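# Right the folding table and park the utility cart

## Task

Set the folding table upright on its legs near the wall so that no part of it lies outside or on the blue tape, and move the utility cart into the yellow bay so that every one of its four wheels is inside that tape and none touches it. The coffee table must still stand upright at the end. The robot must neither tip over nor finish leaning. Each result has to hold by itself; anything that stays in place only because the robot is holding it is not counted.

## Robot and tools

Robot: a Hello Robot Stretch 4 with one arm. It has an omni-wheel base, a lift that rides up and down a mast, an arm that telescopes forward, a three-joint wrist (yaw, pitch, roll) and a two-finger gripper. It stands about 1.6 m tall, and the base rim reaches at most 0.23 m from the base origin. Cameras: head_camera, head_left_camera, head_right_camera (both fisheye) and wrist_camera.

Frames: the base frame sits on the floor below the base centre, with x forward, y left and z up. The odometry frame is the base frame as it was when the scene began. hand_pose is reported in the base frame and refers to the point midway between the fingers, 0.015 m back from the tips; its printed value may be slightly wrong. When all wrist joints read zero, the hand axes line up with the base axes.

execute_actions(actions, cameras): actions is a list holding a single action, or nothing (an empty list only reports state and images). An action may contain base, joints, or both, plus optional pace and contact_limits; alternatively it holds end_of_arm on its own. Its motions begin at the same moment and may finish at different times.
- base: exactly one relative move, measured from where the base last reported itself. {"translate_m": d} drives straight, metres, forward positive, -2 to 2. {"strafe_m": d} slides sideways, metres, left positive, -2 to 2. {"rotate_rad": d} spins in place, radians, counter-clockwise (left) positive, -3.2 to 3.2.
- joints: absolute targets keyed by name. lift_m 0 to 1.2 m; arm_m 0 to 0.55 m of extension; wrist_yaw_rad -1.134 to 4.276 (0 points ahead, positive turns left, 3.14 tucked back, beyond 3.4 the arm may obstruct); wrist_pitch_rad -1.117 to 4.259 (0 level, 1.57 pointing down); wrist_roll_rad -1.117 to 4.259 (0 keeps fingers at equal height, positive turns clockwise when viewed from behind the gripper); gripper_m 0 to 0.08, the finger gap in metres. Joint targets past a limit are clipped and the result mentions it; any other bad value or unknown key rejects the whole call with no motion.
- pace: "slow", "default", "fast" or "max" (base up to 0.1/0.3/0.4/0.6 m/s and 1/2/3/4 rad/s). With the lift above 0.2 these are reduced, down to 0.3 m/s and 1 rad/s at lift 1.2.
- contact_limits: {"arm_m": value}, 0 (gentlest) to 0.75 (firmest), 0.5 if omitted; the arm halts when it pushes harder than this.
- end_of_arm: "enable_torque" reactivates any wrist or gripper motor that shut off, which then holds its current spot.
- cameras: list of camera names, or "all"; omitted or null means all, [] means no images. Images come back in the order shown on the pictures line.
A joint or base left out of an action may still be driving toward an earlier target without the status showing it. When a call reports a stop, later motion calls in that same reply are skipped.

wait(seconds): 0 to 10; commands nothing and returns state and images.
zoom_image(camera, region): enlarges [x0, y0, x1, y1] in pixels (origin at top-left, at most 504 by 504) of that camera's most recent full image.
finished_scene(scene): closes the current scene by its number, irreversibly, and reports success; the goal must already be met and stable.

Result lines: base_status and joint_status describe how each motion ended. "done" (for the base it only means the wheels turned the commanded amount, slip included); "off_target" (stopped short, may still push); "contact_stop_at_<key>" (met resistance; that part goes slack, so a lift may sag under load or a base may coast); "limit_stop_at_<name>"; "limit_stop_at_tilt" (leaning past 6 degrees, lift, arm and wheels go slack and refuse commands until level again); "limit_stop_at_own_body" (self-collision guard, often with pitch below -0.2 and roll below -0.4 or above 4; you may move away from the body); "torque_fault" (a wrist or gripper motor overloaded and went limp, needs enable_torque). on_its_own lists what happened without a command; its "held at" is the held target, not the position. lidar_m: 12 distances in metres, 30-degree sectors, first straight ahead then counter-clockwise (4th left, 7th behind, 10th right); "-" means nothing seen or closer than 0.25 m; it senses from about 0.15 m up to robot height, so table tops register, but thin legs, clear objects and much behind the robot may be missed. wrist_depth_mm: 7x7 grid of median depths, 100 to 2000 mm, "-" when invalid, robot body included. base_odometry comes from wheel turns only; heading runs -3.142 to 3.142, left positive. If turned_by_wheels and turned_by_imu differ by more than roughly 0.1 rad, a collision or slip occurred and heading is off by about their difference. base_tilt in degrees (forward and right positive) has a fixed bias up to about 1.5. motor_effort is percent of maximum, positive toward larger joint values, peak in brackets; wheel motors positive means turning right. Resting effort outside its normal range means a load or a push.

Gripping: command a gap smaller than the object; after contact the gripper only squeezes slightly further until you open wider than the object. Afterwards "off_target" suggests something is held; "done" usually means empty, though thin or light holds can still read done. Gripper effort staying beyond about 50 causes a torque fault and a possible drop. A level gripper carrying more than about 2.7 kg, or a gripper shoved into something by base or arm motion, also faults the wrist.

Cautions: to unfold at start, send lift_m 0.4 with wrist_yaw_rad 0 together. Do not drive or turn carrying over 1 kg with arm_m above 0.2, especially at fast paces; sustained pushing or pulling with a high gripper or high contact limit can also topple the robot. If base_tilt departs from its initial value, a wheel may be on something low. Something may occasionally nudge a loose object. The simulation continues while you deliberate, with the last command held. Avoid drops, slips, slams and forceful impacts, and never knock the coffee table over.

Each tool is called after "Request:" as name(argument=value, ...), one argument or row to a line, values as JSON.

## Session

Request:
execute_actions(
  actions=[],
)

Scene clock: 0.00 s.
base_odometry: x=+0.000 y=+0.000 heading=+0.000 (m, m, rad; odometry frame)
turned_by_wheels: +0.000 (rad since the last result)
turned_by_imu: +0.000 (rad since the last result)
base_tilt: forward=+0.7 right=+1.3 (deg)
lidar_m: 0.85 1.01 1.59 1.08 1.32 1.62 1.63 1.19 0.96 0.99 1.05 0.86
base_status: not commanded
joint_positions: lift_m=+0.188 arm_m=+0.001 wrist_yaw_rad=+3.048 wrist_pitch_rad=-0.005 wrist_roll_rad=-0.017 gripper_m=+0.040
joint_status: not commanded
motor_effort: lift_m=+22 arm_m=-1 wrist_yaw_rad=+0 wrist_pitch_rad=-9 wrist_roll_rad=+1 gripper_m=+0 wheel_0=-1 wheel_1=+0 wheel_2=+0 (%)
hand_pose: x=-0.0321 y=+0.1069 z=+0.3670 quat_wxyz=(+0.047, +0.002, -0.009, +0.999) (m; base frame)
wrist_depth_mm: - 145 1921 1863 1808 1808 1756 / - 143 1921 1863 1756 1756 1756 / 111 142 1863 1808 1808 1708 1708 / 134 154 1808 1808 1808 1708 1708 / 1464 1863 1863 1756 1756 1708 1661 / 1464 1708 1756 1756 1661 1708 1661 / 1060 124 157 1060 133 1366 1397
pictures: head_camera, head_left_camera, head_right_camera, wrist_camera
Images, in order (width x height): head_camera 420x560, head_left_camera 420x672, head_right_camera 420x672, wrist_camera 616x392.

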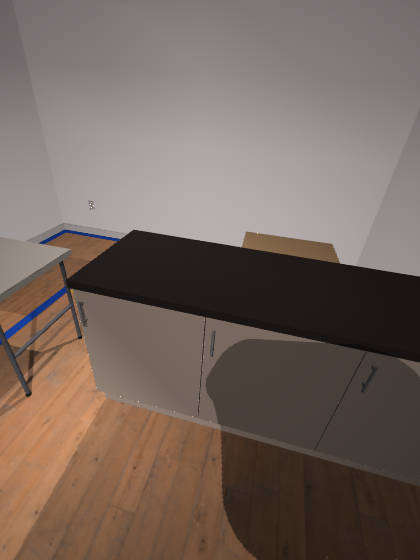

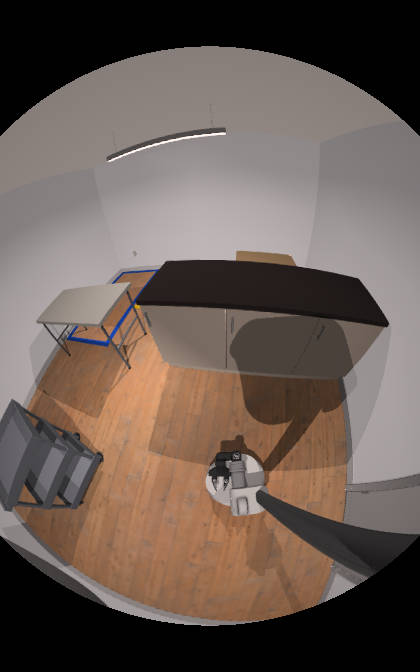

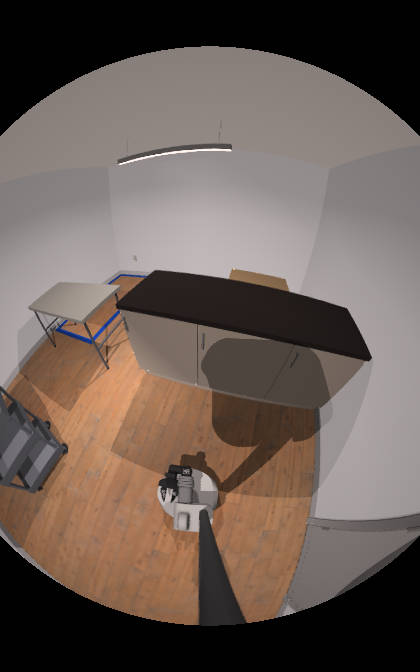

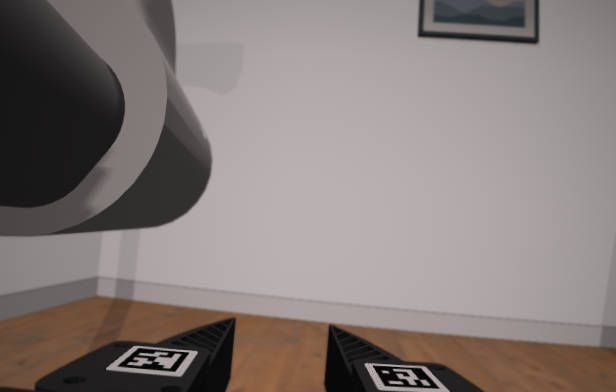

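Request:
execute_actions(
  actions=[
    {"base":{"rotate_rad":0.9},"joints":{"lift_m":0.4,"wrist_yaw_rad":0}},
  ],
)

Request:
zoom_image(
  camera="head_left_camera",
  region=[60,150,360,400],
)

Scene clock: 10.77 s.
base_odometry: x=+0.000 y=+0.000 heading=+0.900 (m, m, rad; odometry frame)
turned_by_wheels: +0.900 (rad since the last result)
turned_by_imu: +0.910 (rad since the last result)
base_tilt: forward=+0.7 right=+1.3 (deg)
lidar_m: 1.44 1.07 1.19 1.65 1.63 1.35 1.00 0.98 1.05 0.89 0.87 0.93
base_status: done
joint_positions: lift_m=+0.400 arm_m=+0.001 wrist_yaw_rad=+0.001 wrist_pitch_rad=-0.005 wrist_roll_rad=-0.017 gripper_m=+0.040
joint_status: all done
motor_effort: lift_m=+26(29) arm_m=-1(1) wrist_yaw_rad=-2(9) wrist_pitch_rad=-9(8) wrist_roll_rad=+1(0) gripper_m=+0(0) wheel_0=-2(5) wheel_1=-1(5) wheel_2=-1(10) (%)
hand_pose: x=+0.3842 y=-0.0873 z=+0.5789 quat_wxyz=(+1.000, -0.009, -0.002, +0.000) (m; base frame)
wrist_depth_mm: - - - - - - - / - - - - - - - / - - - - - 878 723 / - - - - - 878 715 / - - - - - 854 707 / - - - - - 831 691 / 1537 124 157 1576 133 798 676
pictures: head_camera, head_left_camera, head_right_camera, wrist_camera
Images, in order (width x height): head_camera 420x560, head_left_camera 420x672, head_right_camera 420x672, wrist_camera 616x392.

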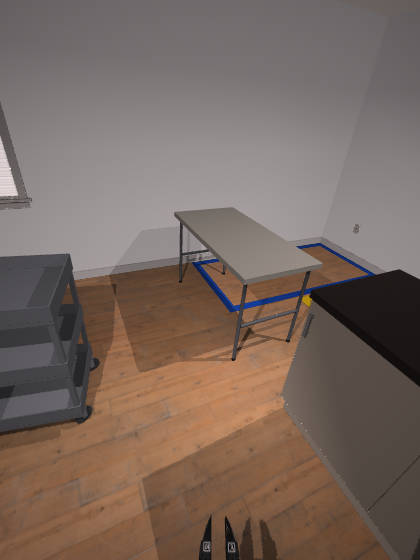

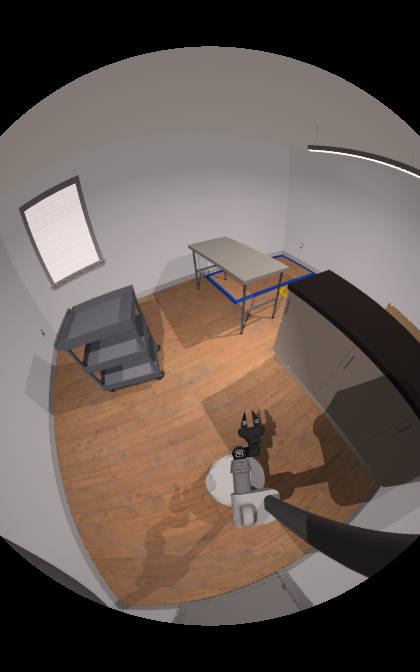

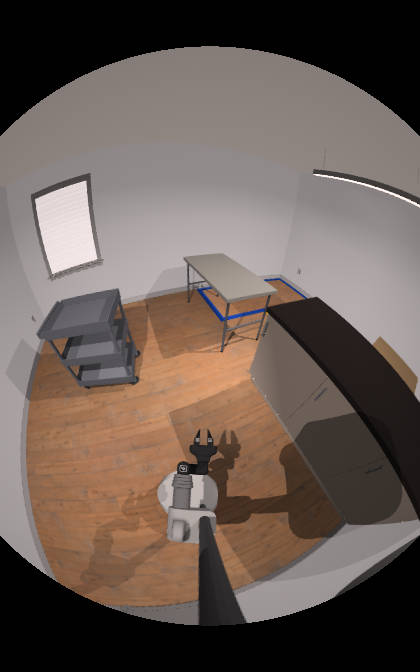

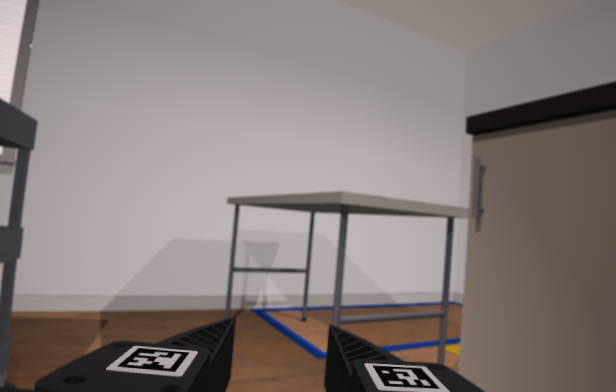

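Region (60, 150, 360, 400) of head_left_camera's 420x672 image, scaled by 1.680, with more detail than that image has.

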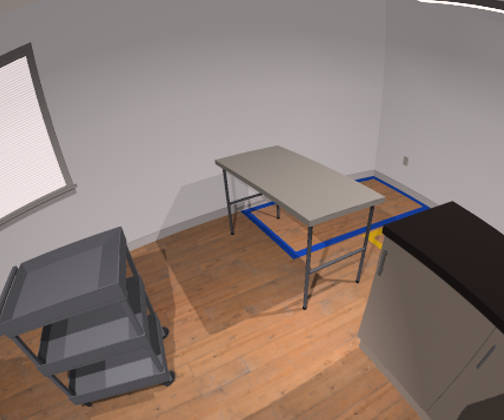

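Request:
execute_actions(
  actions=[
    {"base":{"rotate_rad":0.4},"joints":{"wrist_pitch_rad":1.2,"lift_m":0.5}},
  ],
  cameras=[],
)

Request:
execute_actions(
  actions=[
    {"base":{"strafe_m":-0.33}},
  ],
  cameras=[],
)

Request:
execute_actions(
  actions=[
    {"base":{"translate_m":0.9}},
  ],
  cameras=["head_camera","head_right_camera","head_left_camera"],
)

Scene clock: 28.13 s.
base_odometry: x=+0.000 y=+0.000 heading=+1.299 (m, m, rad; odometry frame)
turned_by_wheels: +0.400 (rad since the last result)
turned_by_imu: +0.404 (rad since the last result)
base_tilt: forward=+0.7 right=+1.3 (deg)
lidar_m: 1.07 1.12 1.69 1.62 1.51 1.06 1.00 1.03 0.92 0.86 0.89 1.45
base_status: done
joint_positions: lift_m=+0.500 arm_m=+0.001 wrist_yaw_rad=+0.000 wrist_pitch_rad=+1.201 wrist_roll_rad=-0.017 gripper_m=+0.040
joint_status: all done
motor_effort: lift_m=+26(27) arm_m=-1(1) wrist_yaw_rad=-1(2) wrist_pitch_rad=-3(5) wrist_roll_rad=+0(0) gripper_m=+0(0) wheel_0=-2(5) wheel_1=-1(6) wheel_2=+0(7) (%)
hand_pose: x=+0.2484 y=-0.0874 z=+0.4796 quat_wxyz=(+0.825, -0.007, +0.565, +0.005) (m; base frame)
wrist_depth_mm: 831 854 866 904 917 946 976 / 768 798 820 831 842 866 891 / 723 732 750 768 788 809 820 / 676 691 699 723 732 750 768 / 634 647 661 668 683 691 715 / 591 609 621 627 640 647 661 / 574 124 158 585 133 621 621
pictures: none
No camera images: the call's "cameras" was empty. Leave "cameras" out to get every camera's image.

Scene clock: 30.57 s.
base_odometry: x=+0.318 y=-0.089 heading=+1.299 (m, m, rad; odometry frame)
turned_by_wheels: +0.000 (rad since the last result)
turned_by_imu: -0.001 (rad since the last result)
base_tilt: forward=+0.7 right=+1.3 (deg)
lidar_m: 1.66 1.18 2.05 1.95 1.48 1.05 0.97 0.83 0.58 0.53 0.54 0.75
base_status: done
joint_positions: lift_m=+0.500 arm_m=+0.001 wrist_yaw_rad=+0.000 wrist_pitch_rad=+1.201 wrist_roll_rad=-0.017 gripper_m=+0.040
joint_status: not commanded
motor_effort: lift_m=+26(26) arm_m=-1(1) wrist_yaw_rad=-1(2) wrist_pitch_rad=-5(5) wrist_roll_rad=+1(1) gripper_m=+0(0) wheel_0=-1(7) wheel_1=+0(8) wheel_2=-2(0) (%)
hand_pose: x=+0.2484 y=-0.0874 z=+0.4796 quat_wxyz=(+0.825, -0.007, +0.565, +0.005) (m; base frame)
wrist_depth_mm: 831 866 878 904 931 946 960 / 778 788 809 831 842 866 778 / 723 732 750 759 778 809 778 / 676 683 691 723 732 750 732 / 627 640 654 668 676 699 699 / 591 609 615 627 640 647 661 / 569 124 158 585 133 621 621
pictures: none
No camera images: the call's "cameras" was empty. Leave "cameras" out to get every camera's image.

Scene clock: 35.03 s.
base_odometry: x=+0.559 y=+0.779 heading=+1.299 (m, m, rad; odometry frame)
turned_by_wheels: +0.000 (rad since the last result)
turned_by_imu: -0.004 (rad since the last result)
base_tilt: forward=+0.7 right=+1.3 (deg)
lidar_m: 1.54 0.65 0.52 0.87 2.06 2.00 1.90 0.80 0.55 0.50 0.52 0.61
base_status: done
joint_positions: lift_m=+0.500 arm_m=+0.001 wrist_yaw_rad=+0.000 wrist_pitch_rad=+1.201 wrist_roll_rad=-0.017 gripper_m=+0.040
joint_status: not commanded
motor_effort: lift_m=+25(26) arm_m=-1(1) wrist_yaw_rad=-1(2) wrist_pitch_rad=-1(3) wrist_roll_rad=+1(0) gripper_m=+0(0) wheel_0=+2(6) wheel_1=+1(7) wheel_2=+0(7) (%)
hand_pose: x=+0.2483 y=-0.0874 z=+0.4797 quat_wxyz=(+0.825, -0.007, +0.565, +0.005) (m; base frame)
wrist_depth_mm: 842 854 866 891 917 960 960 / 778 788 820 820 842 878 904 / 723 741 750 778 788 798 820 / 683 691 699 715 732 741 759 / 634 647 661 668 683 699 707 / 597 603 615 634 634 647 647 / 564 124 157 585 133 615 627
pictures: head_camera, head_left_camera, head_right_camera
Images, in order (width x height): head_camera 420x560, head_left_camera 420x672, head_right_camera 420x672.

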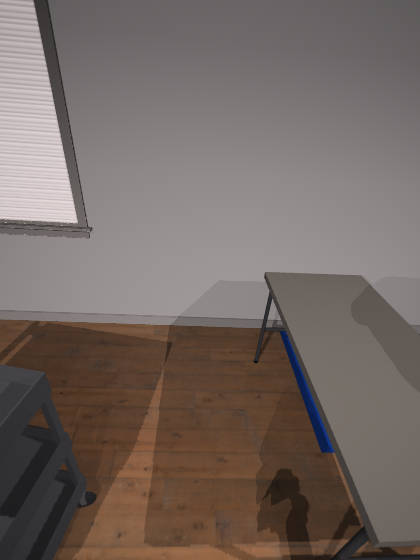

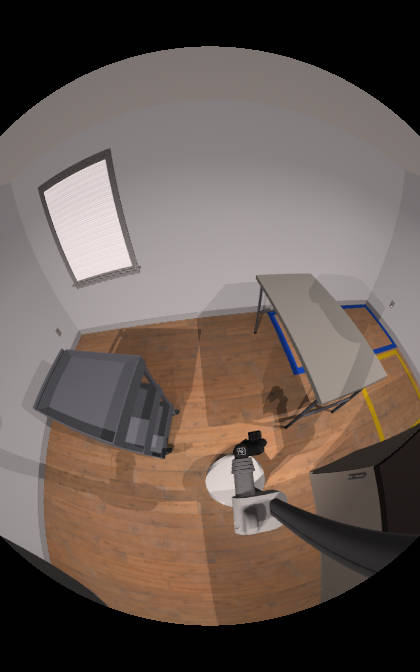

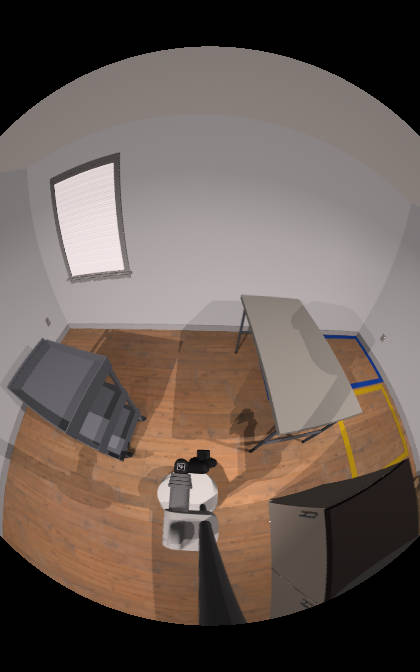

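Request:
execute_actions(
  actions=[
    {"base":{"translate_m":0.5},"joints":{"wrist_yaw_rad":3.05,"wrist_pitch_rad":0}},
  ],
  cameras=[],
)

Request:
execute_actions(
  actions=[
    {"joints":{"lift_m":0.2}},
  ],
  cameras=[],
)

Request:
execute_actions(
  actions=[
    {"base":{"strafe_m":-0.4},"pace":"slow"},
  ],
  cameras=["head_right_camera","head_left_camera"],
)

Scene clock: 58.93 s.
base_odometry: x=+0.693 y=+1.260 heading=+1.300 (m, m, rad; odometry frame)
turned_by_wheels: +0.000 (rad since the last result)
turned_by_imu: -0.002 (rad since the last result)
base_tilt: forward=+0.7 right=+1.3 (deg)
lidar_m: 1.30 1.36 0.45 0.42 0.48 2.52 2.40 0.79 0.45 0.39 0.43 0.57
base_status: done
joint_positions: lift_m=+0.500 arm_m=+0.001 wrist_yaw_rad=+3.049 wrist_pitch_rad=+0.003 wrist_roll_rad=-0.017 gripper_m=+0.040
joint_status: all done
motor_effort: lift_m=+25(25) arm_m=-1(1) wrist_yaw_rad=+1(5) wrist_pitch_rad=-11(15) wrist_roll_rad=+0(0) gripper_m=+0(0) wheel_0=+2(5) wheel_1=+0(4) wheel_2=+2(8) (%)
hand_pose: x=-0.0323 y=+0.1066 z=+0.6773 quat_wxyz=(+0.046, -0.002, -0.009, +0.999) (m; base frame)
wrist_depth_mm: - 143 - - - - - / - 142 - - - - - / 111 141 - - - - - / 135 157 - - - - - / 1255 - - - - - - / 1308 - - - - - - / 1281 124 158 1863 133 - -
pictures: none
No camera images: the call's "cameras" was empty. Leave "cameras" out to get every camera's image.

Scene clock: 61.20 s.
base_odometry: x=+0.693 y=+1.260 heading=+1.300 (m, m, rad; odometry frame)
turned_by_wheels: +0.000 (rad since the last result)
turned_by_imu: +0.000 (rad since the last result)
base_tilt: forward=+0.7 right=+1.3 (deg)
lidar_m: 1.31 1.35 0.45 0.41 0.48 2.56 2.41 0.78 0.43 0.40 0.42 0.58
base_status: not commanded
joint_positions: lift_m=+0.200 arm_m=+0.001 wrist_yaw_rad=+3.050 wrist_pitch_rad=+0.003 wrist_roll_rad=-0.017 gripper_m=+0.040
joint_status: all done
motor_effort: lift_m=+18(25) arm_m=-1(1) wrist_yaw_rad=+0(0) wrist_pitch_rad=-9(11) wrist_roll_rad=+1(2) gripper_m=+0(0) wheel_0=+2(2) wheel_1=+0(0) wheel_2=+2(2) (%)
hand_pose: x=-0.0323 y=+0.1066 z=+0.3779 quat_wxyz=(+0.046, -0.002, -0.009, +0.999) (m; base frame)
wrist_depth_mm: - 143 - - - - - / - 142 - - - - - / 111 141 - - - - - / 134 157 - - - - - / 1229 - - - - - - / 1336 1708 1808 1983 - - - / 1042 123 158 1098 133 1397 1366
pictures: none
No camera images: the call's "cameras" was empty. Leave "cameras" out to get every camera's image.

Scene clock: 66.33 s.
base_odometry: x=+1.078 y=+1.153 heading=+1.300 (m, m, rad; odometry frame)
turned_by_wheels: +0.000 (rad since the last result)
turned_by_imu: -0.001 (rad since the last result)
base_tilt: forward=+0.7 right=+1.3 (deg)
lidar_m: 0.34 1.37 1.81 0.82 0.92 2.55 0.59 0.60 0.25 0.25 0.25 0.25
base_status: done
joint_positions: lift_m=+0.200 arm_m=+0.001 wrist_yaw_rad=+3.050 wrist_pitch_rad=+0.003 wrist_roll_rad=-0.017 gripper_m=+0.040
joint_status: not commanded
motor_effort: lift_m=+18(18) arm_m=-1(1) wrist_yaw_rad=+0(0) wrist_pitch_rad=-12(11) wrist_roll_rad=+0(1) gripper_m=+0(0) wheel_0=+5(9) wheel_1=-6(9) wheel_2=-2(1) (%)
hand_pose: x=-0.0323 y=+0.1066 z=+0.3779 quat_wxyz=(+0.046, -0.002, -0.009, +0.999) (m; base frame)
wrist_depth_mm: - 143 - - - - - / - 142 - - - - - / 111 141 - - - - - / 135 157 - - - - - / 634 798 - - - - - / 647 854 1808 1921 - - - / 640 124 158 1078 133 1366 1430
pictures: head_left_camera, head_right_camera
Images, in order (width x height): head_left_camera 420x672, head_right_camera 420x672.

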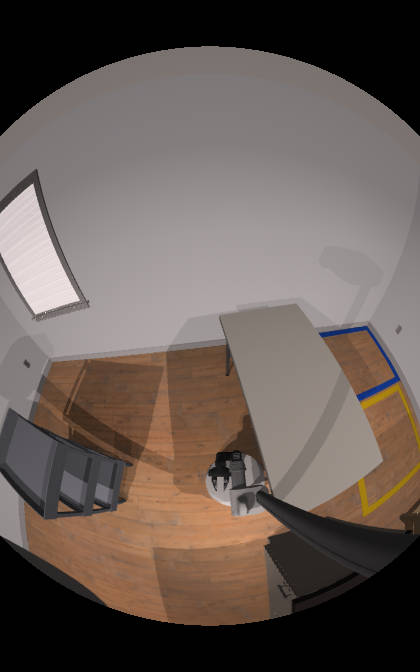

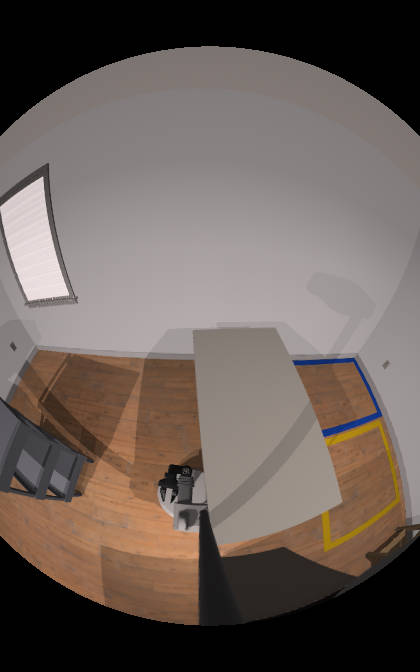

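Request:
execute_actions(
  actions=[
    {"base":{"strafe_m":-0.3},"pace":"slow"},
  ],
  cameras=["head_right_camera","head_left_camera"],
)

Scene clock: 81.37 s.
base_odometry: x=+1.367 y=+1.073 heading=+1.299 (m, m, rad; odometry frame)
turned_by_wheels: +0.000 (rad since the last result)
turned_by_imu: -0.002 (rad since the last result)
base_tilt: forward=+0.7 right=+1.3 (deg)
lidar_m: 0.25 1.39 1.84 1.12 1.26 0.60 0.56 0.58 0.25 0.25 0.25 0.25
base_status: done
joint_positions: lift_m=+0.200 arm_m=+0.001 wrist_yaw_rad=+3.050 wrist_pitch_rad=+0.003 wrist_roll_rad=-0.017 gripper_m=+0.040
joint_status: not commanded
motor_effort: lift_m=+18(18) arm_m=-1(1) wrist_yaw_rad=+0(0) wrist_pitch_rad=-10(10) wrist_roll_rad=+1(1) gripper_m=+0(0) wheel_0=+4(5) wheel_1=-5(11) wheel_2=-1(1) (%)
hand_pose: x=-0.0323 y=+0.1066 z=+0.3779 quat_wxyz=(+0.046, -0.002, -0.009, +0.999) (m; base frame)
wrist_depth_mm: - 143 707 - - - - / - 142 699 778 - - - / 111 141 699 - - - - / 135 156 683 - - - - / 627 654 683 - - - - / 627 654 676 1921 - - - / 621 124 158 1025 133 1366 1430
pictures: head_left_camera, head_right_camera
Images, in order (width x height): head_left_camera 420x672, head_right_camera 420x672.

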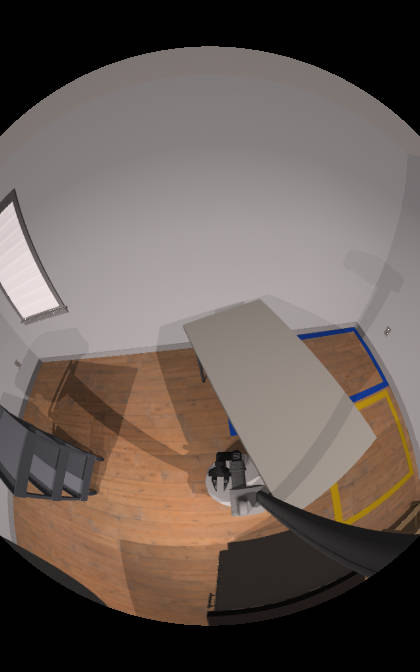

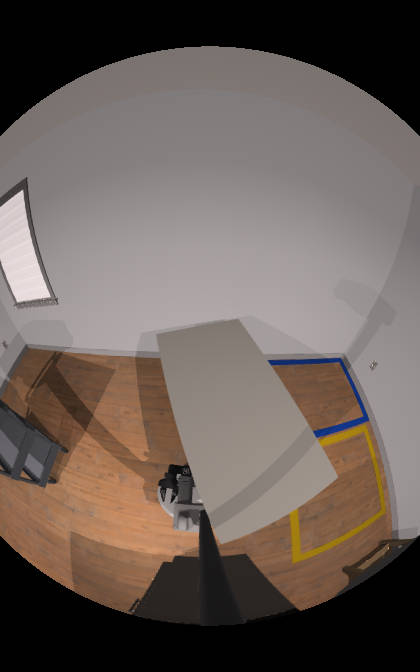

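Request:
execute_actions(
  actions=[
    {"base":{"strafe_m":-0.4},"pace":"slow"},
  ],
  cameras=["head_right_camera","head_left_camera"],
)

Scene clock: 92.63 s.
base_odometry: x=+1.752 y=+0.966 heading=+1.300 (m, m, rad; odometry frame)
turned_by_wheels: +0.000 (rad since the last result)
turned_by_imu: -0.001 (rad since the last result)
base_tilt: forward=+0.7 right=+1.3 (deg)
lidar_m: 0.25 0.25 1.85 1.52 3.19 0.57 0.54 1.42 0.25 0.25 0.25 0.25
base_status: done
joint_positions: lift_m=+0.200 arm_m=+0.001 wrist_yaw_rad=+3.050 wrist_pitch_rad=+0.003 wrist_roll_rad=-0.017 gripper_m=+0.040
joint_status: not commanded
motor_effort: lift_m=+18(18) arm_m=-1(1) wrist_yaw_rad=-1(0) wrist_pitch_rad=-9(11) wrist_roll_rad=+1(1) gripper_m=+0(0) wheel_0=+6(9) wheel_1=-4(13) wheel_2=+2(3) (%)
hand_pose: x=-0.0323 y=+0.1066 z=+0.3779 quat_wxyz=(+0.046, -0.002, -0.009, +0.999) (m; base frame)
wrist_depth_mm: - 144 699 715 759 788 - / - 142 691 715 741 778 - / 111 141 676 707 741 759 - / 135 156 683 699 732 768 - / - - 676 691 732 759 - / 1499 1708 668 691 715 1863 - / 1060 124 158 676 133 1205 1397
pictures: head_left_camera, head_right_camera
Images, in order (width x height): head_left_camera 420x672, head_right_camera 420x672.

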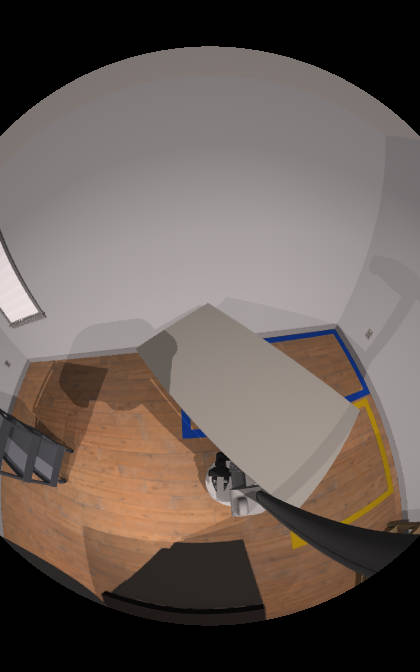

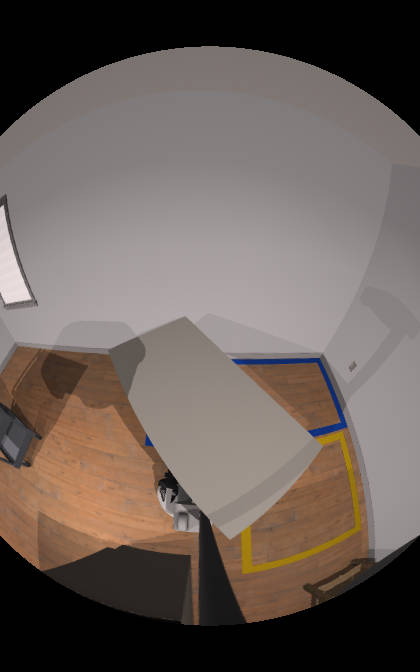

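Request:
execute_actions(
  actions=[
    {"base":{"translate_m":0.3},"pace":"slow"},
  ],
  cameras=["head_right_camera","head_left_camera"],
)

Scene clock: 107.00 s.
base_odometry: x=+1.833 y=+1.255 heading=+1.299 (m, m, rad; odometry frame)
turned_by_wheels: +0.000 (rad since the last result)
turned_by_imu: -0.004 (rad since the last result)
base_tilt: forward=+0.7 right=+1.3 (deg)
lidar_m: 0.25 0.25 1.46 1.53 1.64 0.88 0.85 1.64 0.25 0.25 0.25 0.25
base_status: done
joint_positions: lift_m=+0.200 arm_m=+0.001 wrist_yaw_rad=+3.050 wrist_pitch_rad=+0.003 wrist_roll_rad=-0.017 gripper_m=+0.040
joint_status: not commanded
motor_effort: lift_m=+18(18) arm_m=-1(1) wrist_yaw_rad=+0(0) wrist_pitch_rad=-10(12) wrist_roll_rad=+1(1) gripper_m=+0(0) wheel_0=+5(9) wheel_1=-2(3) wheel_2=-7(10) (%)
hand_pose: x=-0.0323 y=+0.1066 z=+0.3779 quat_wxyz=(+0.046, -0.002, -0.009, +0.999) (m; base frame)
wrist_depth_mm: - 143 - - - - - / - 142 991 1042 1078 - - / 111 141 976 1008 1060 - - / 135 156 991 1008 1078 - - / - - 976 1025 1042 - - / 1499 1618 960 991 1060 - - / 1042 124 158 991 133 1366 1397
pictures: head_left_camera, head_right_camera
Images, in order (width x height): head_left_camera 420x672, head_right_camera 420x672.

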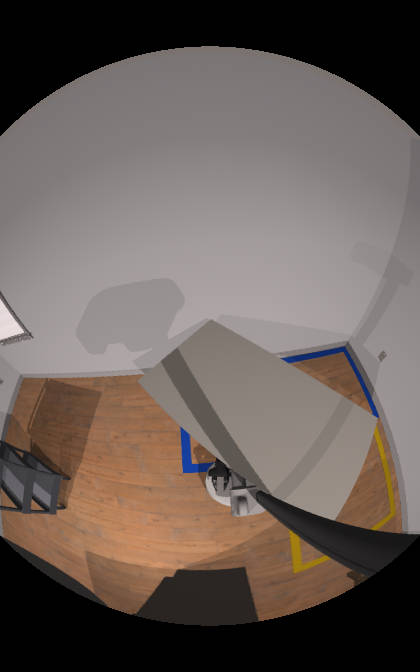

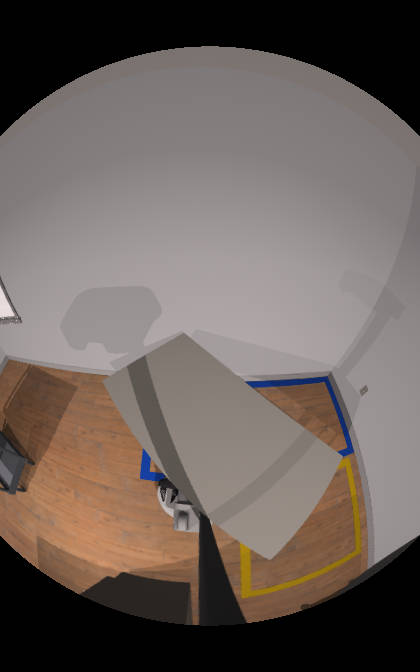

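Request:
execute_actions(
  actions=[
    {"base":{"strafe_m":-0.12},"pace":"slow"},
  ],
  cameras=[],
)

Request:
execute_actions(
  actions=[
    {"base":{"translate_m":0.25},"pace":"slow"},
  ],
  cameras=["head_right_camera","head_left_camera"],
)

Scene clock: 115.23 s.
base_odometry: x=+1.948 y=+1.222 heading=+1.299 (m, m, rad; odometry frame)
turned_by_wheels: +0.000 (rad since the last result)
turned_by_imu: -0.001 (rad since the last result)
base_tilt: forward=+0.6 right=+1.3 (deg)
lidar_m: 0.25 0.25 0.45 1.65 1.77 0.88 0.87 1.60 0.25 0.25 0.25 0.25
base_status: done
joint_positions: lift_m=+0.200 arm_m=+0.001 wrist_yaw_rad=+3.050 wrist_pitch_rad=+0.003 wrist_roll_rad=-0.017 gripper_m=+0.040
joint_status: not commanded
motor_effort: lift_m=+18(18) arm_m=-1(1) wrist_yaw_rad=+0(0) wrist_pitch_rad=-11(8) wrist_roll_rad=+0(1) gripper_m=+0(0) wheel_0=+4(12) wheel_1=-5(5) wheel_2=-4(7) (%)
hand_pose: x=-0.0323 y=+0.1066 z=+0.3779 quat_wxyz=(+0.046, -0.002, -0.009, +0.999) (m; base frame)
wrist_depth_mm: - 143 - - - - - / - 142 - 1025 1078 - - / 111 141 1756 1008 1060 - - / 134 157 - 1008 1060 - - / - - - 1008 1042 - - / 1537 1708 1537 1008 1042 - - / 1060 124 158 976 133 1366 1397
pictures: none
No camera images: the call's "cameras" was empty. Leave "cameras" out to get every camera's image.

Scene clock: 119.00 s.
base_odometry: x=+2.015 y=+1.463 heading=+1.299 (m, m, rad; odometry frame)
turned_by_wheels: -0.001 (rad since the last result)
turned_by_imu: -0.003 (rad since the last result)
base_tilt: forward=+0.6 right=+1.3 (deg)
lidar_m: 0.25 0.25 0.25 1.76 1.76 1.15 1.10 1.82 0.25 0.25 0.25 0.25
base_status: done
joint_positions: lift_m=+0.200 arm_m=+0.001 wrist_yaw_rad=+3.050 wrist_pitch_rad=+0.003 wrist_roll_rad=-0.017 gripper_m=+0.040
joint_status: not commanded
motor_effort: lift_m=+18(18) arm_m=-1(1) wrist_yaw_rad=-1(1) wrist_pitch_rad=-11(11) wrist_roll_rad=+1(1) gripper_m=+0(0) wheel_0=+6(6) wheel_1=+0(2) wheel_2=-13(17) (%)
hand_pose: x=-0.0323 y=+0.1066 z=+0.3779 quat_wxyz=(+0.046, -0.002, -0.009, +0.999) (m; base frame)
wrist_depth_mm: - 143 - - - - - / - 142 - 1308 - - - / 111 141 - 1281 1336 - - / 135 157 - 1281 1336 - - / - - - 1255 1336 - - / 1537 1661 1618 1255 1308 - - / 1060 124 158 1098 133 1397 1430
pictures: head_left_camera, head_right_camera
Images, in order (width x height): head_left_camera 420x672, head_right_camera 420x672.

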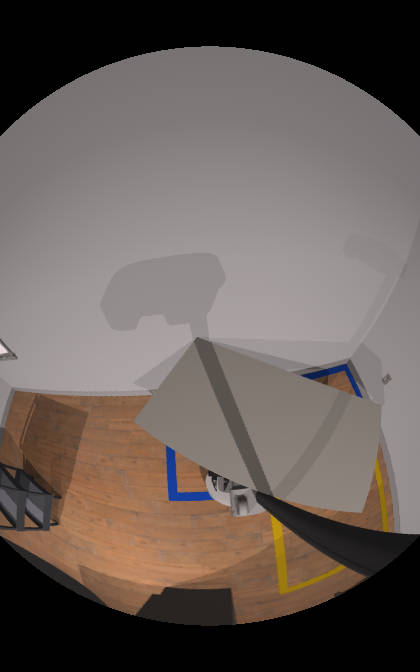

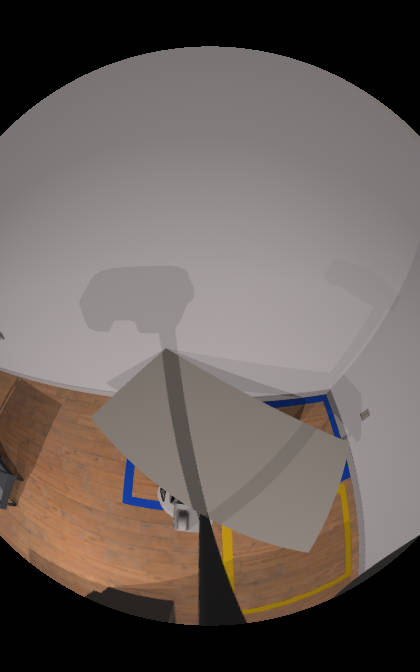

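Request:
execute_actions(
  actions=[
    {"base":{"strafe_m":-0.2},"pace":"slow"},
  ],
  cameras=[],
)

Request:
execute_actions(
  actions=[
    {"base":{"translate_m":0.15},"pace":"slow"},
  ],
  cameras=["head_right_camera","head_left_camera"],
)

Scene clock: 127.67 s.
base_odometry: x=+2.207 y=+1.409 heading=+1.298 (m, m, rad; odometry frame)
turned_by_wheels: +0.000 (rad since the last result)
turned_by_imu: -0.003 (rad since the last result)
base_tilt: forward=+0.7 right=+1.3 (deg)
lidar_m: 0.25 0.25 0.25 1.92 1.94 1.14 1.17 1.74 0.25 0.25 0.25 0.25
base_status: done
joint_positions: lift_m=+0.200 arm_m=+0.001 wrist_yaw_rad=+3.050 wrist_pitch_rad=+0.003 wrist_roll_rad=-0.017 gripper_m=+0.040
joint_status: not commanded
motor_effort: lift_m=+18(18) arm_m=-1(1) wrist_yaw_rad=+0(1) wrist_pitch_rad=-7(12) wrist_roll_rad=+1(0) gripper_m=+0(0) wheel_0=+5(10) wheel_1=-3(8) wheel_2=-6(10) (%)
hand_pose: x=-0.0323 y=+0.1066 z=+0.3779 quat_wxyz=(+0.046, -0.002, -0.009, +0.999) (m; base frame)
wrist_depth_mm: - 144 - - - - - / - 142 - - - - - / 111 141 - 1618 1336 - - / 135 157 - 1464 1336 - - / 1808 - - 1336 1281 - - / 1537 1708 1808 1281 1308 - - / 1060 124 158 1098 133 1336 1430
pictures: none
No camera images: the call's "cameras" was empty. Leave "cameras" out to get every camera's image.

Scene clock: 130.43 s.
base_odometry: x=+2.247 y=+1.553 heading=+1.298 (m, m, rad; odometry frame)
turned_by_wheels: -0.001 (rad since the last result)
turned_by_imu: -0.003 (rad since the last result)
base_tilt: forward=+0.6 right=+1.3 (deg)
lidar_m: 0.25 0.25 0.25 0.26 1.97 1.32 1.29 1.87 0.25 0.25 0.25 0.25
base_status: done
joint_positions: lift_m=+0.200 arm_m=+0.001 wrist_yaw_rad=+3.050 wrist_pitch_rad=+0.003 wrist_roll_rad=-0.017 gripper_m=+0.040
joint_status: not commanded
motor_effort: lift_m=+18(18) arm_m=-1(1) wrist_yaw_rad=+0(0) wrist_pitch_rad=-10(13) wrist_roll_rad=+0(1) gripper_m=+0(0) wheel_0=+5(7) wheel_1=+3(5) wheel_2=-16(18) (%)
hand_pose: x=-0.0323 y=+0.1066 z=+0.3779 quat_wxyz=(+0.046, -0.002, -0.009, +0.999) (m; base frame)
wrist_depth_mm: - 143 - - - - - / - 142 - - - - - / 111 141 - 1661 1499 - - / 134 157 - 1499 1499 - - / - - - 1430 1499 - - / 1499 1618 1863 1464 1464 - - / 1042 124 158 1078 133 1366 1397
pictures: head_left_camera, head_right_camera
Images, in order (width x height): head_left_camera 420x672, head_right_camera 420x672.

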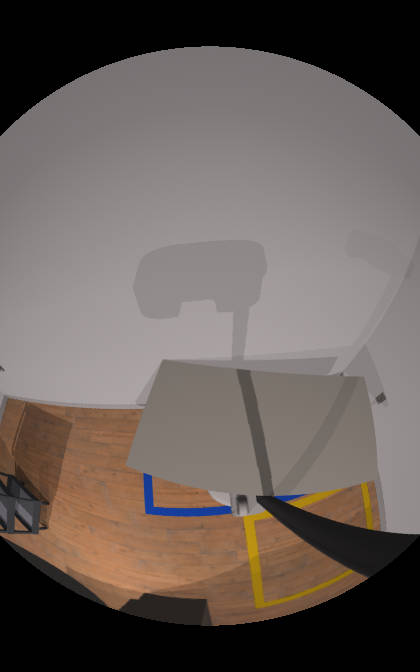

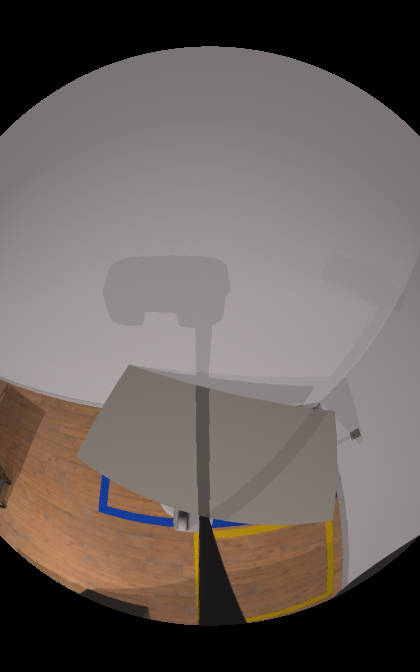

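Request:
execute_actions(
  actions=[
    {"base":{"translate_m":-0.75}},
  ],
)

Scene clock: 136.73 s.
base_odometry: x=+2.045 y=+0.831 heading=+1.297 (m, m, rad; odometry frame)
turned_by_wheels: +0.000 (rad since the last result)
turned_by_imu: +0.001 (rad since the last result)
base_tilt: forward=+0.7 right=+1.3 (deg)
lidar_m: 0.68 0.82 1.97 1.87 0.71 0.57 1.05 1.16 1.35 1.27 0.81 0.68
base_status: done
joint_positions: lift_m=+0.200 arm_m=+0.001 wrist_yaw_rad=+3.050 wrist_pitch_rad=+0.003 wrist_roll_rad=-0.017 gripper_m=+0.040
joint_status: not commanded
motor_effort: lift_m=+18(18) arm_m=-1(1) wrist_yaw_rad=+0(0) wrist_pitch_rad=-8(9) wrist_roll_rad=+0(1) gripper_m=+0(0) wheel_0=-2(5) wheel_1=+1(1) wheel_2=-1(14) (%)
hand_pose: x=-0.0323 y=+0.1066 z=+0.3779 quat_wxyz=(+0.046, -0.002, -0.009, +0.999) (m; base frame)
wrist_depth_mm: - 144 - - 683 707 741 / - 142 - - 683 699 732 / 111 141 - 1397 683 699 723 / 134 156 - 1281 668 691 723 / - - - 1182 661 683 715 / 1499 1661 1863 1118 647 676 715 / 1042 124 158 1025 133 668 707
pictures: head_camera, head_left_camera, head_right_camera, wrist_camera
Images, in order (width x height): head_camera 420x560, head_left_camera 420x672, head_right_camera 420x672, wrist_camera 616x392.

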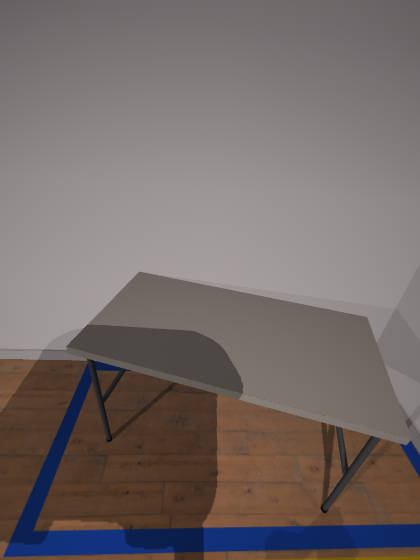

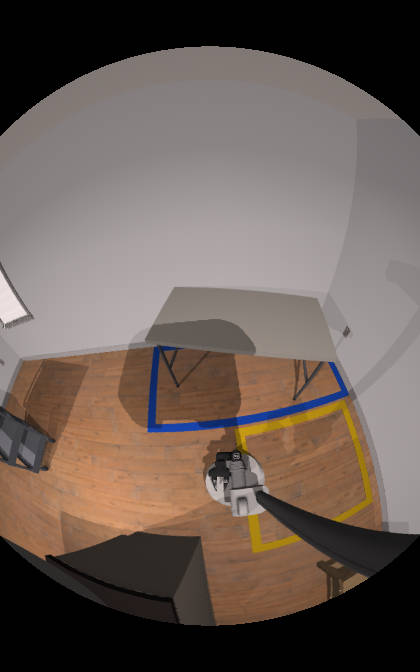

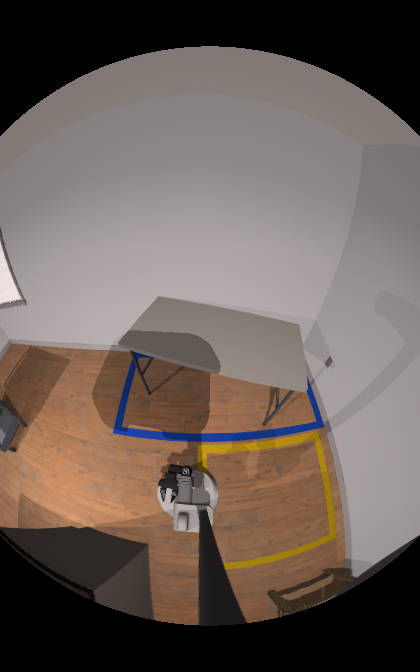

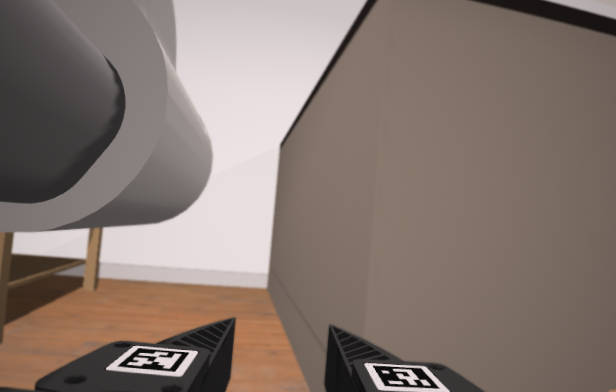

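Request:
execute_actions(
  actions=[
    {"base":{"strafe_m":-0.6}},
  ],
  cameras=[],
)

Request:
execute_actions(
  actions=[
    {"base":{"translate_m":0.3}},
  ],
  cameras=[],
)

Request:
execute_actions(
  actions=[
    {"base":{"translate_m":0.22},"pace":"slow"},
  ],
  cameras=[],
)

Request:
execute_actions(
  actions=[
    {"base":{"translate_m":-0.6}},
  ],
)

Scene clock: 166.80 s.
base_odometry: x=+2.623 y=+0.669 heading=+1.298 (m, m, rad; odometry frame)
turned_by_wheels: +0.000 (rad since the last result)
turned_by_imu: +0.000 (rad since the last result)
base_tilt: forward=+0.6 right=+1.3 (deg)
lidar_m: 0.54 0.64 1.11 2.48 1.00 1.24 0.99 1.05 0.73 0.68 0.70 0.96
base_status: done
joint_positions: lift_m=+0.200 arm_m=+0.001 wrist_yaw_rad=+3.050 wrist_pitch_rad=+0.003 wrist_roll_rad=-0.017 gripper_m=+0.040
joint_status: not commanded
motor_effort: lift_m=+18(18) arm_m=-1(1) wrist_yaw_rad=+0(0) wrist_pitch_rad=-8(10) wrist_roll_rad=+1(0) gripper_m=+0(0) wheel_0=+0(10) wheel_1=+2(5) wheel_2=+1(2) (%)
hand_pose: x=-0.0323 y=+0.1066 z=+0.3778 quat_wxyz=(+0.046, -0.002, -0.009, +0.999) (m; base frame)
wrist_depth_mm: - 143 - - - - - / - 142 - - - - 1042 / 111 141 - - - 1366 1008 / 135 157 - - - 1336 1008 / 1618 - - - 1983 1308 991 / 1118 1336 1537 1983 1808 1281 976 / 1042 124 158 1098 133 1182 946
pictures: none
No camera images: the call's "cameras" was empty. Leave "cameras" out to get every camera's image.

Scene clock: 169.27 s.
base_odometry: x=+2.704 y=+0.958 heading=+1.298 (m, m, rad; odometry frame)
turned_by_wheels: +0.000 (rad since the last result)
turned_by_imu: -0.001 (rad since the last result)
base_tilt: forward=+0.7 right=+1.3 (deg)
lidar_m: 0.25 0.29 0.52 2.49 1.20 1.26 1.29 1.00 0.71 0.67 0.70 0.93
base_status: done
joint_positions: lift_m=+0.200 arm_m=+0.001 wrist_yaw_rad=+3.050 wrist_pitch_rad=+0.003 wrist_roll_rad=-0.017 gripper_m=+0.040
joint_status: not commanded
motor_effort: lift_m=+18(18) arm_m=-1(1) wrist_yaw_rad=+0(0) wrist_pitch_rad=-11(9) wrist_roll_rad=+0(1) gripper_m=-1(0) wheel_0=+1(4) wheel_1=-1(8) wheel_2=+2(8) (%)
hand_pose: x=-0.0323 y=+0.1066 z=+0.3778 quat_wxyz=(+0.046, -0.002, -0.009, +0.999) (m; base frame)
wrist_depth_mm: - 143 - - - - - / - 142 - - - - 1160 / 111 141 - - - 1430 1098 / 135 156 - - - 1366 1078 / 1397 - - - - 1308 1042 / 1397 1499 1576 - 1921 1281 1042 / 1060 124 158 1098 133 1182 1025
pictures: none
No camera images: the call's "cameras" was empty. Leave "cameras" out to get every camera's image.

Scene clock: 172.77 s.
base_odometry: x=+2.763 y=+1.169 heading=+1.298 (m, m, rad; odometry frame)
turned_by_wheels: +0.000 (rad since the last result)
turned_by_imu: -0.001 (rad since the last result)
base_tilt: forward=+0.7 right=+1.3 (deg)
lidar_m: 0.25 0.25 0.27 2.52 1.47 1.36 1.53 1.02 0.72 0.65 0.66 0.26
base_status: done
joint_positions: lift_m=+0.200 arm_m=+0.001 wrist_yaw_rad=+3.050 wrist_pitch_rad=+0.003 wrist_roll_rad=-0.017 gripper_m=+0.040
joint_status: not commanded
motor_effort: lift_m=+18(18) arm_m=-1(1) wrist_yaw_rad=+0(0) wrist_pitch_rad=-9(11) wrist_roll_rad=+1(1) gripper_m=+0(0) wheel_0=+4(4) wheel_1=+3(7) wheel_2=-5(9) (%)
hand_pose: x=-0.0323 y=+0.1066 z=+0.3778 quat_wxyz=(+0.046, -0.002, -0.009, +0.999) (m; base frame)
wrist_depth_mm: - 144 - - - - - / - 142 - - - - - / 111 141 - - - 1397 1336 / 134 156 - - - 1430 1336 / 1576 - - - - 1336 1336 / 1499 1576 1756 1983 1863 1308 1308 / 1042 124 158 1098 133 1255 1308
pictures: none
No camera images: the call's "cameras" was empty. Leave "cameras" out to get every camera's image.

Scene clock: 176.27 s.
base_odometry: x=+2.601 y=+0.592 heading=+1.298 (m, m, rad; odometry frame)
turned_by_wheels: +0.000 (rad since the last result)
turned_by_imu: +0.001 (rad since the last result)
base_tilt: forward=+0.7 right=+1.4 (deg)
lidar_m: 0.74 0.81 1.23 2.49 0.97 1.24 0.93 0.97 0.74 0.68 0.71 0.96
base_status: done
joint_positions: lift_m=+0.200 arm_m=+0.001 wrist_yaw_rad=+3.050 wrist_pitch_rad=+0.003 wrist_roll_rad=-0.017 gripper_m=+0.040
joint_status: not commanded
motor_effort: lift_m=+18(18) arm_m=-1(1) wrist_yaw_rad=+0(0) wrist_pitch_rad=-11(11) wrist_roll_rad=+1(1) gripper_m=+0(0) wheel_0=-1(8) wheel_1=+1(3) wheel_2=+0(9) (%)
hand_pose: x=-0.0323 y=+0.1066 z=+0.3778 quat_wxyz=(+0.046, -0.002, -0.009, +0.999) (m; base frame)
wrist_depth_mm: - 144 - - - - - / - 142 - - - - 1042 / 111 141 - - - 1366 1008 / 135 156 - - - 1336 991 / 1661 - - - - 1308 976 / 1255 1205 1499 1983 1863 1281 976 / 1060 124 157 1098 133 1182 946
pictures: head_camera, head_left_camera, head_right_camera, wrist_camera
Images, in order (width x height): head_camera 420x560, head_left_camera 420x672, head_right_camera 420x672, wrist_camera 616x392.

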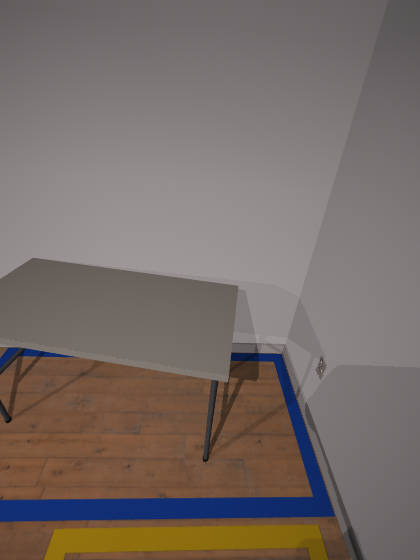

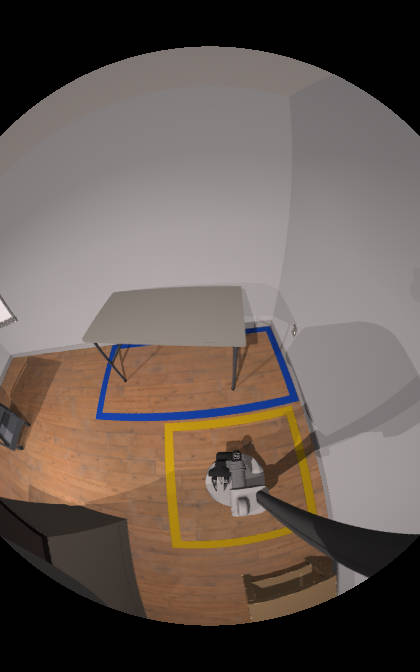

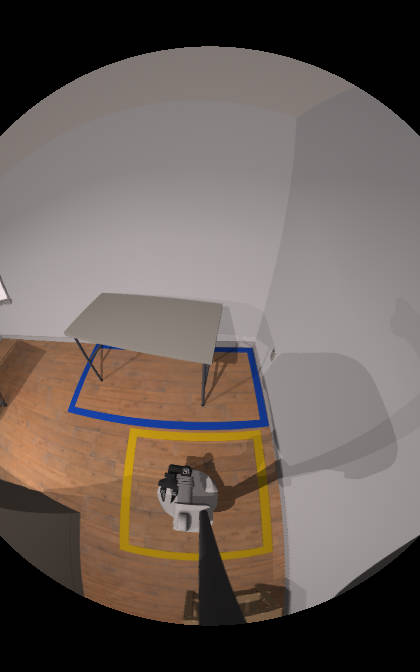

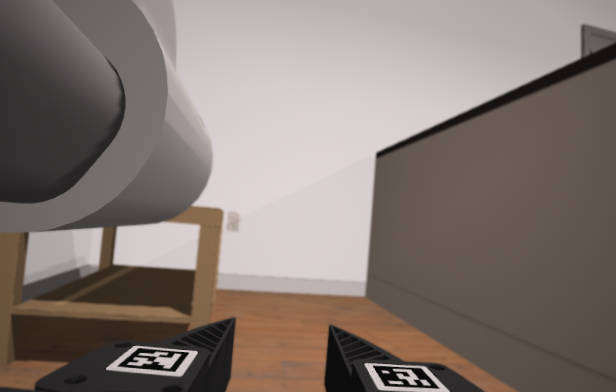

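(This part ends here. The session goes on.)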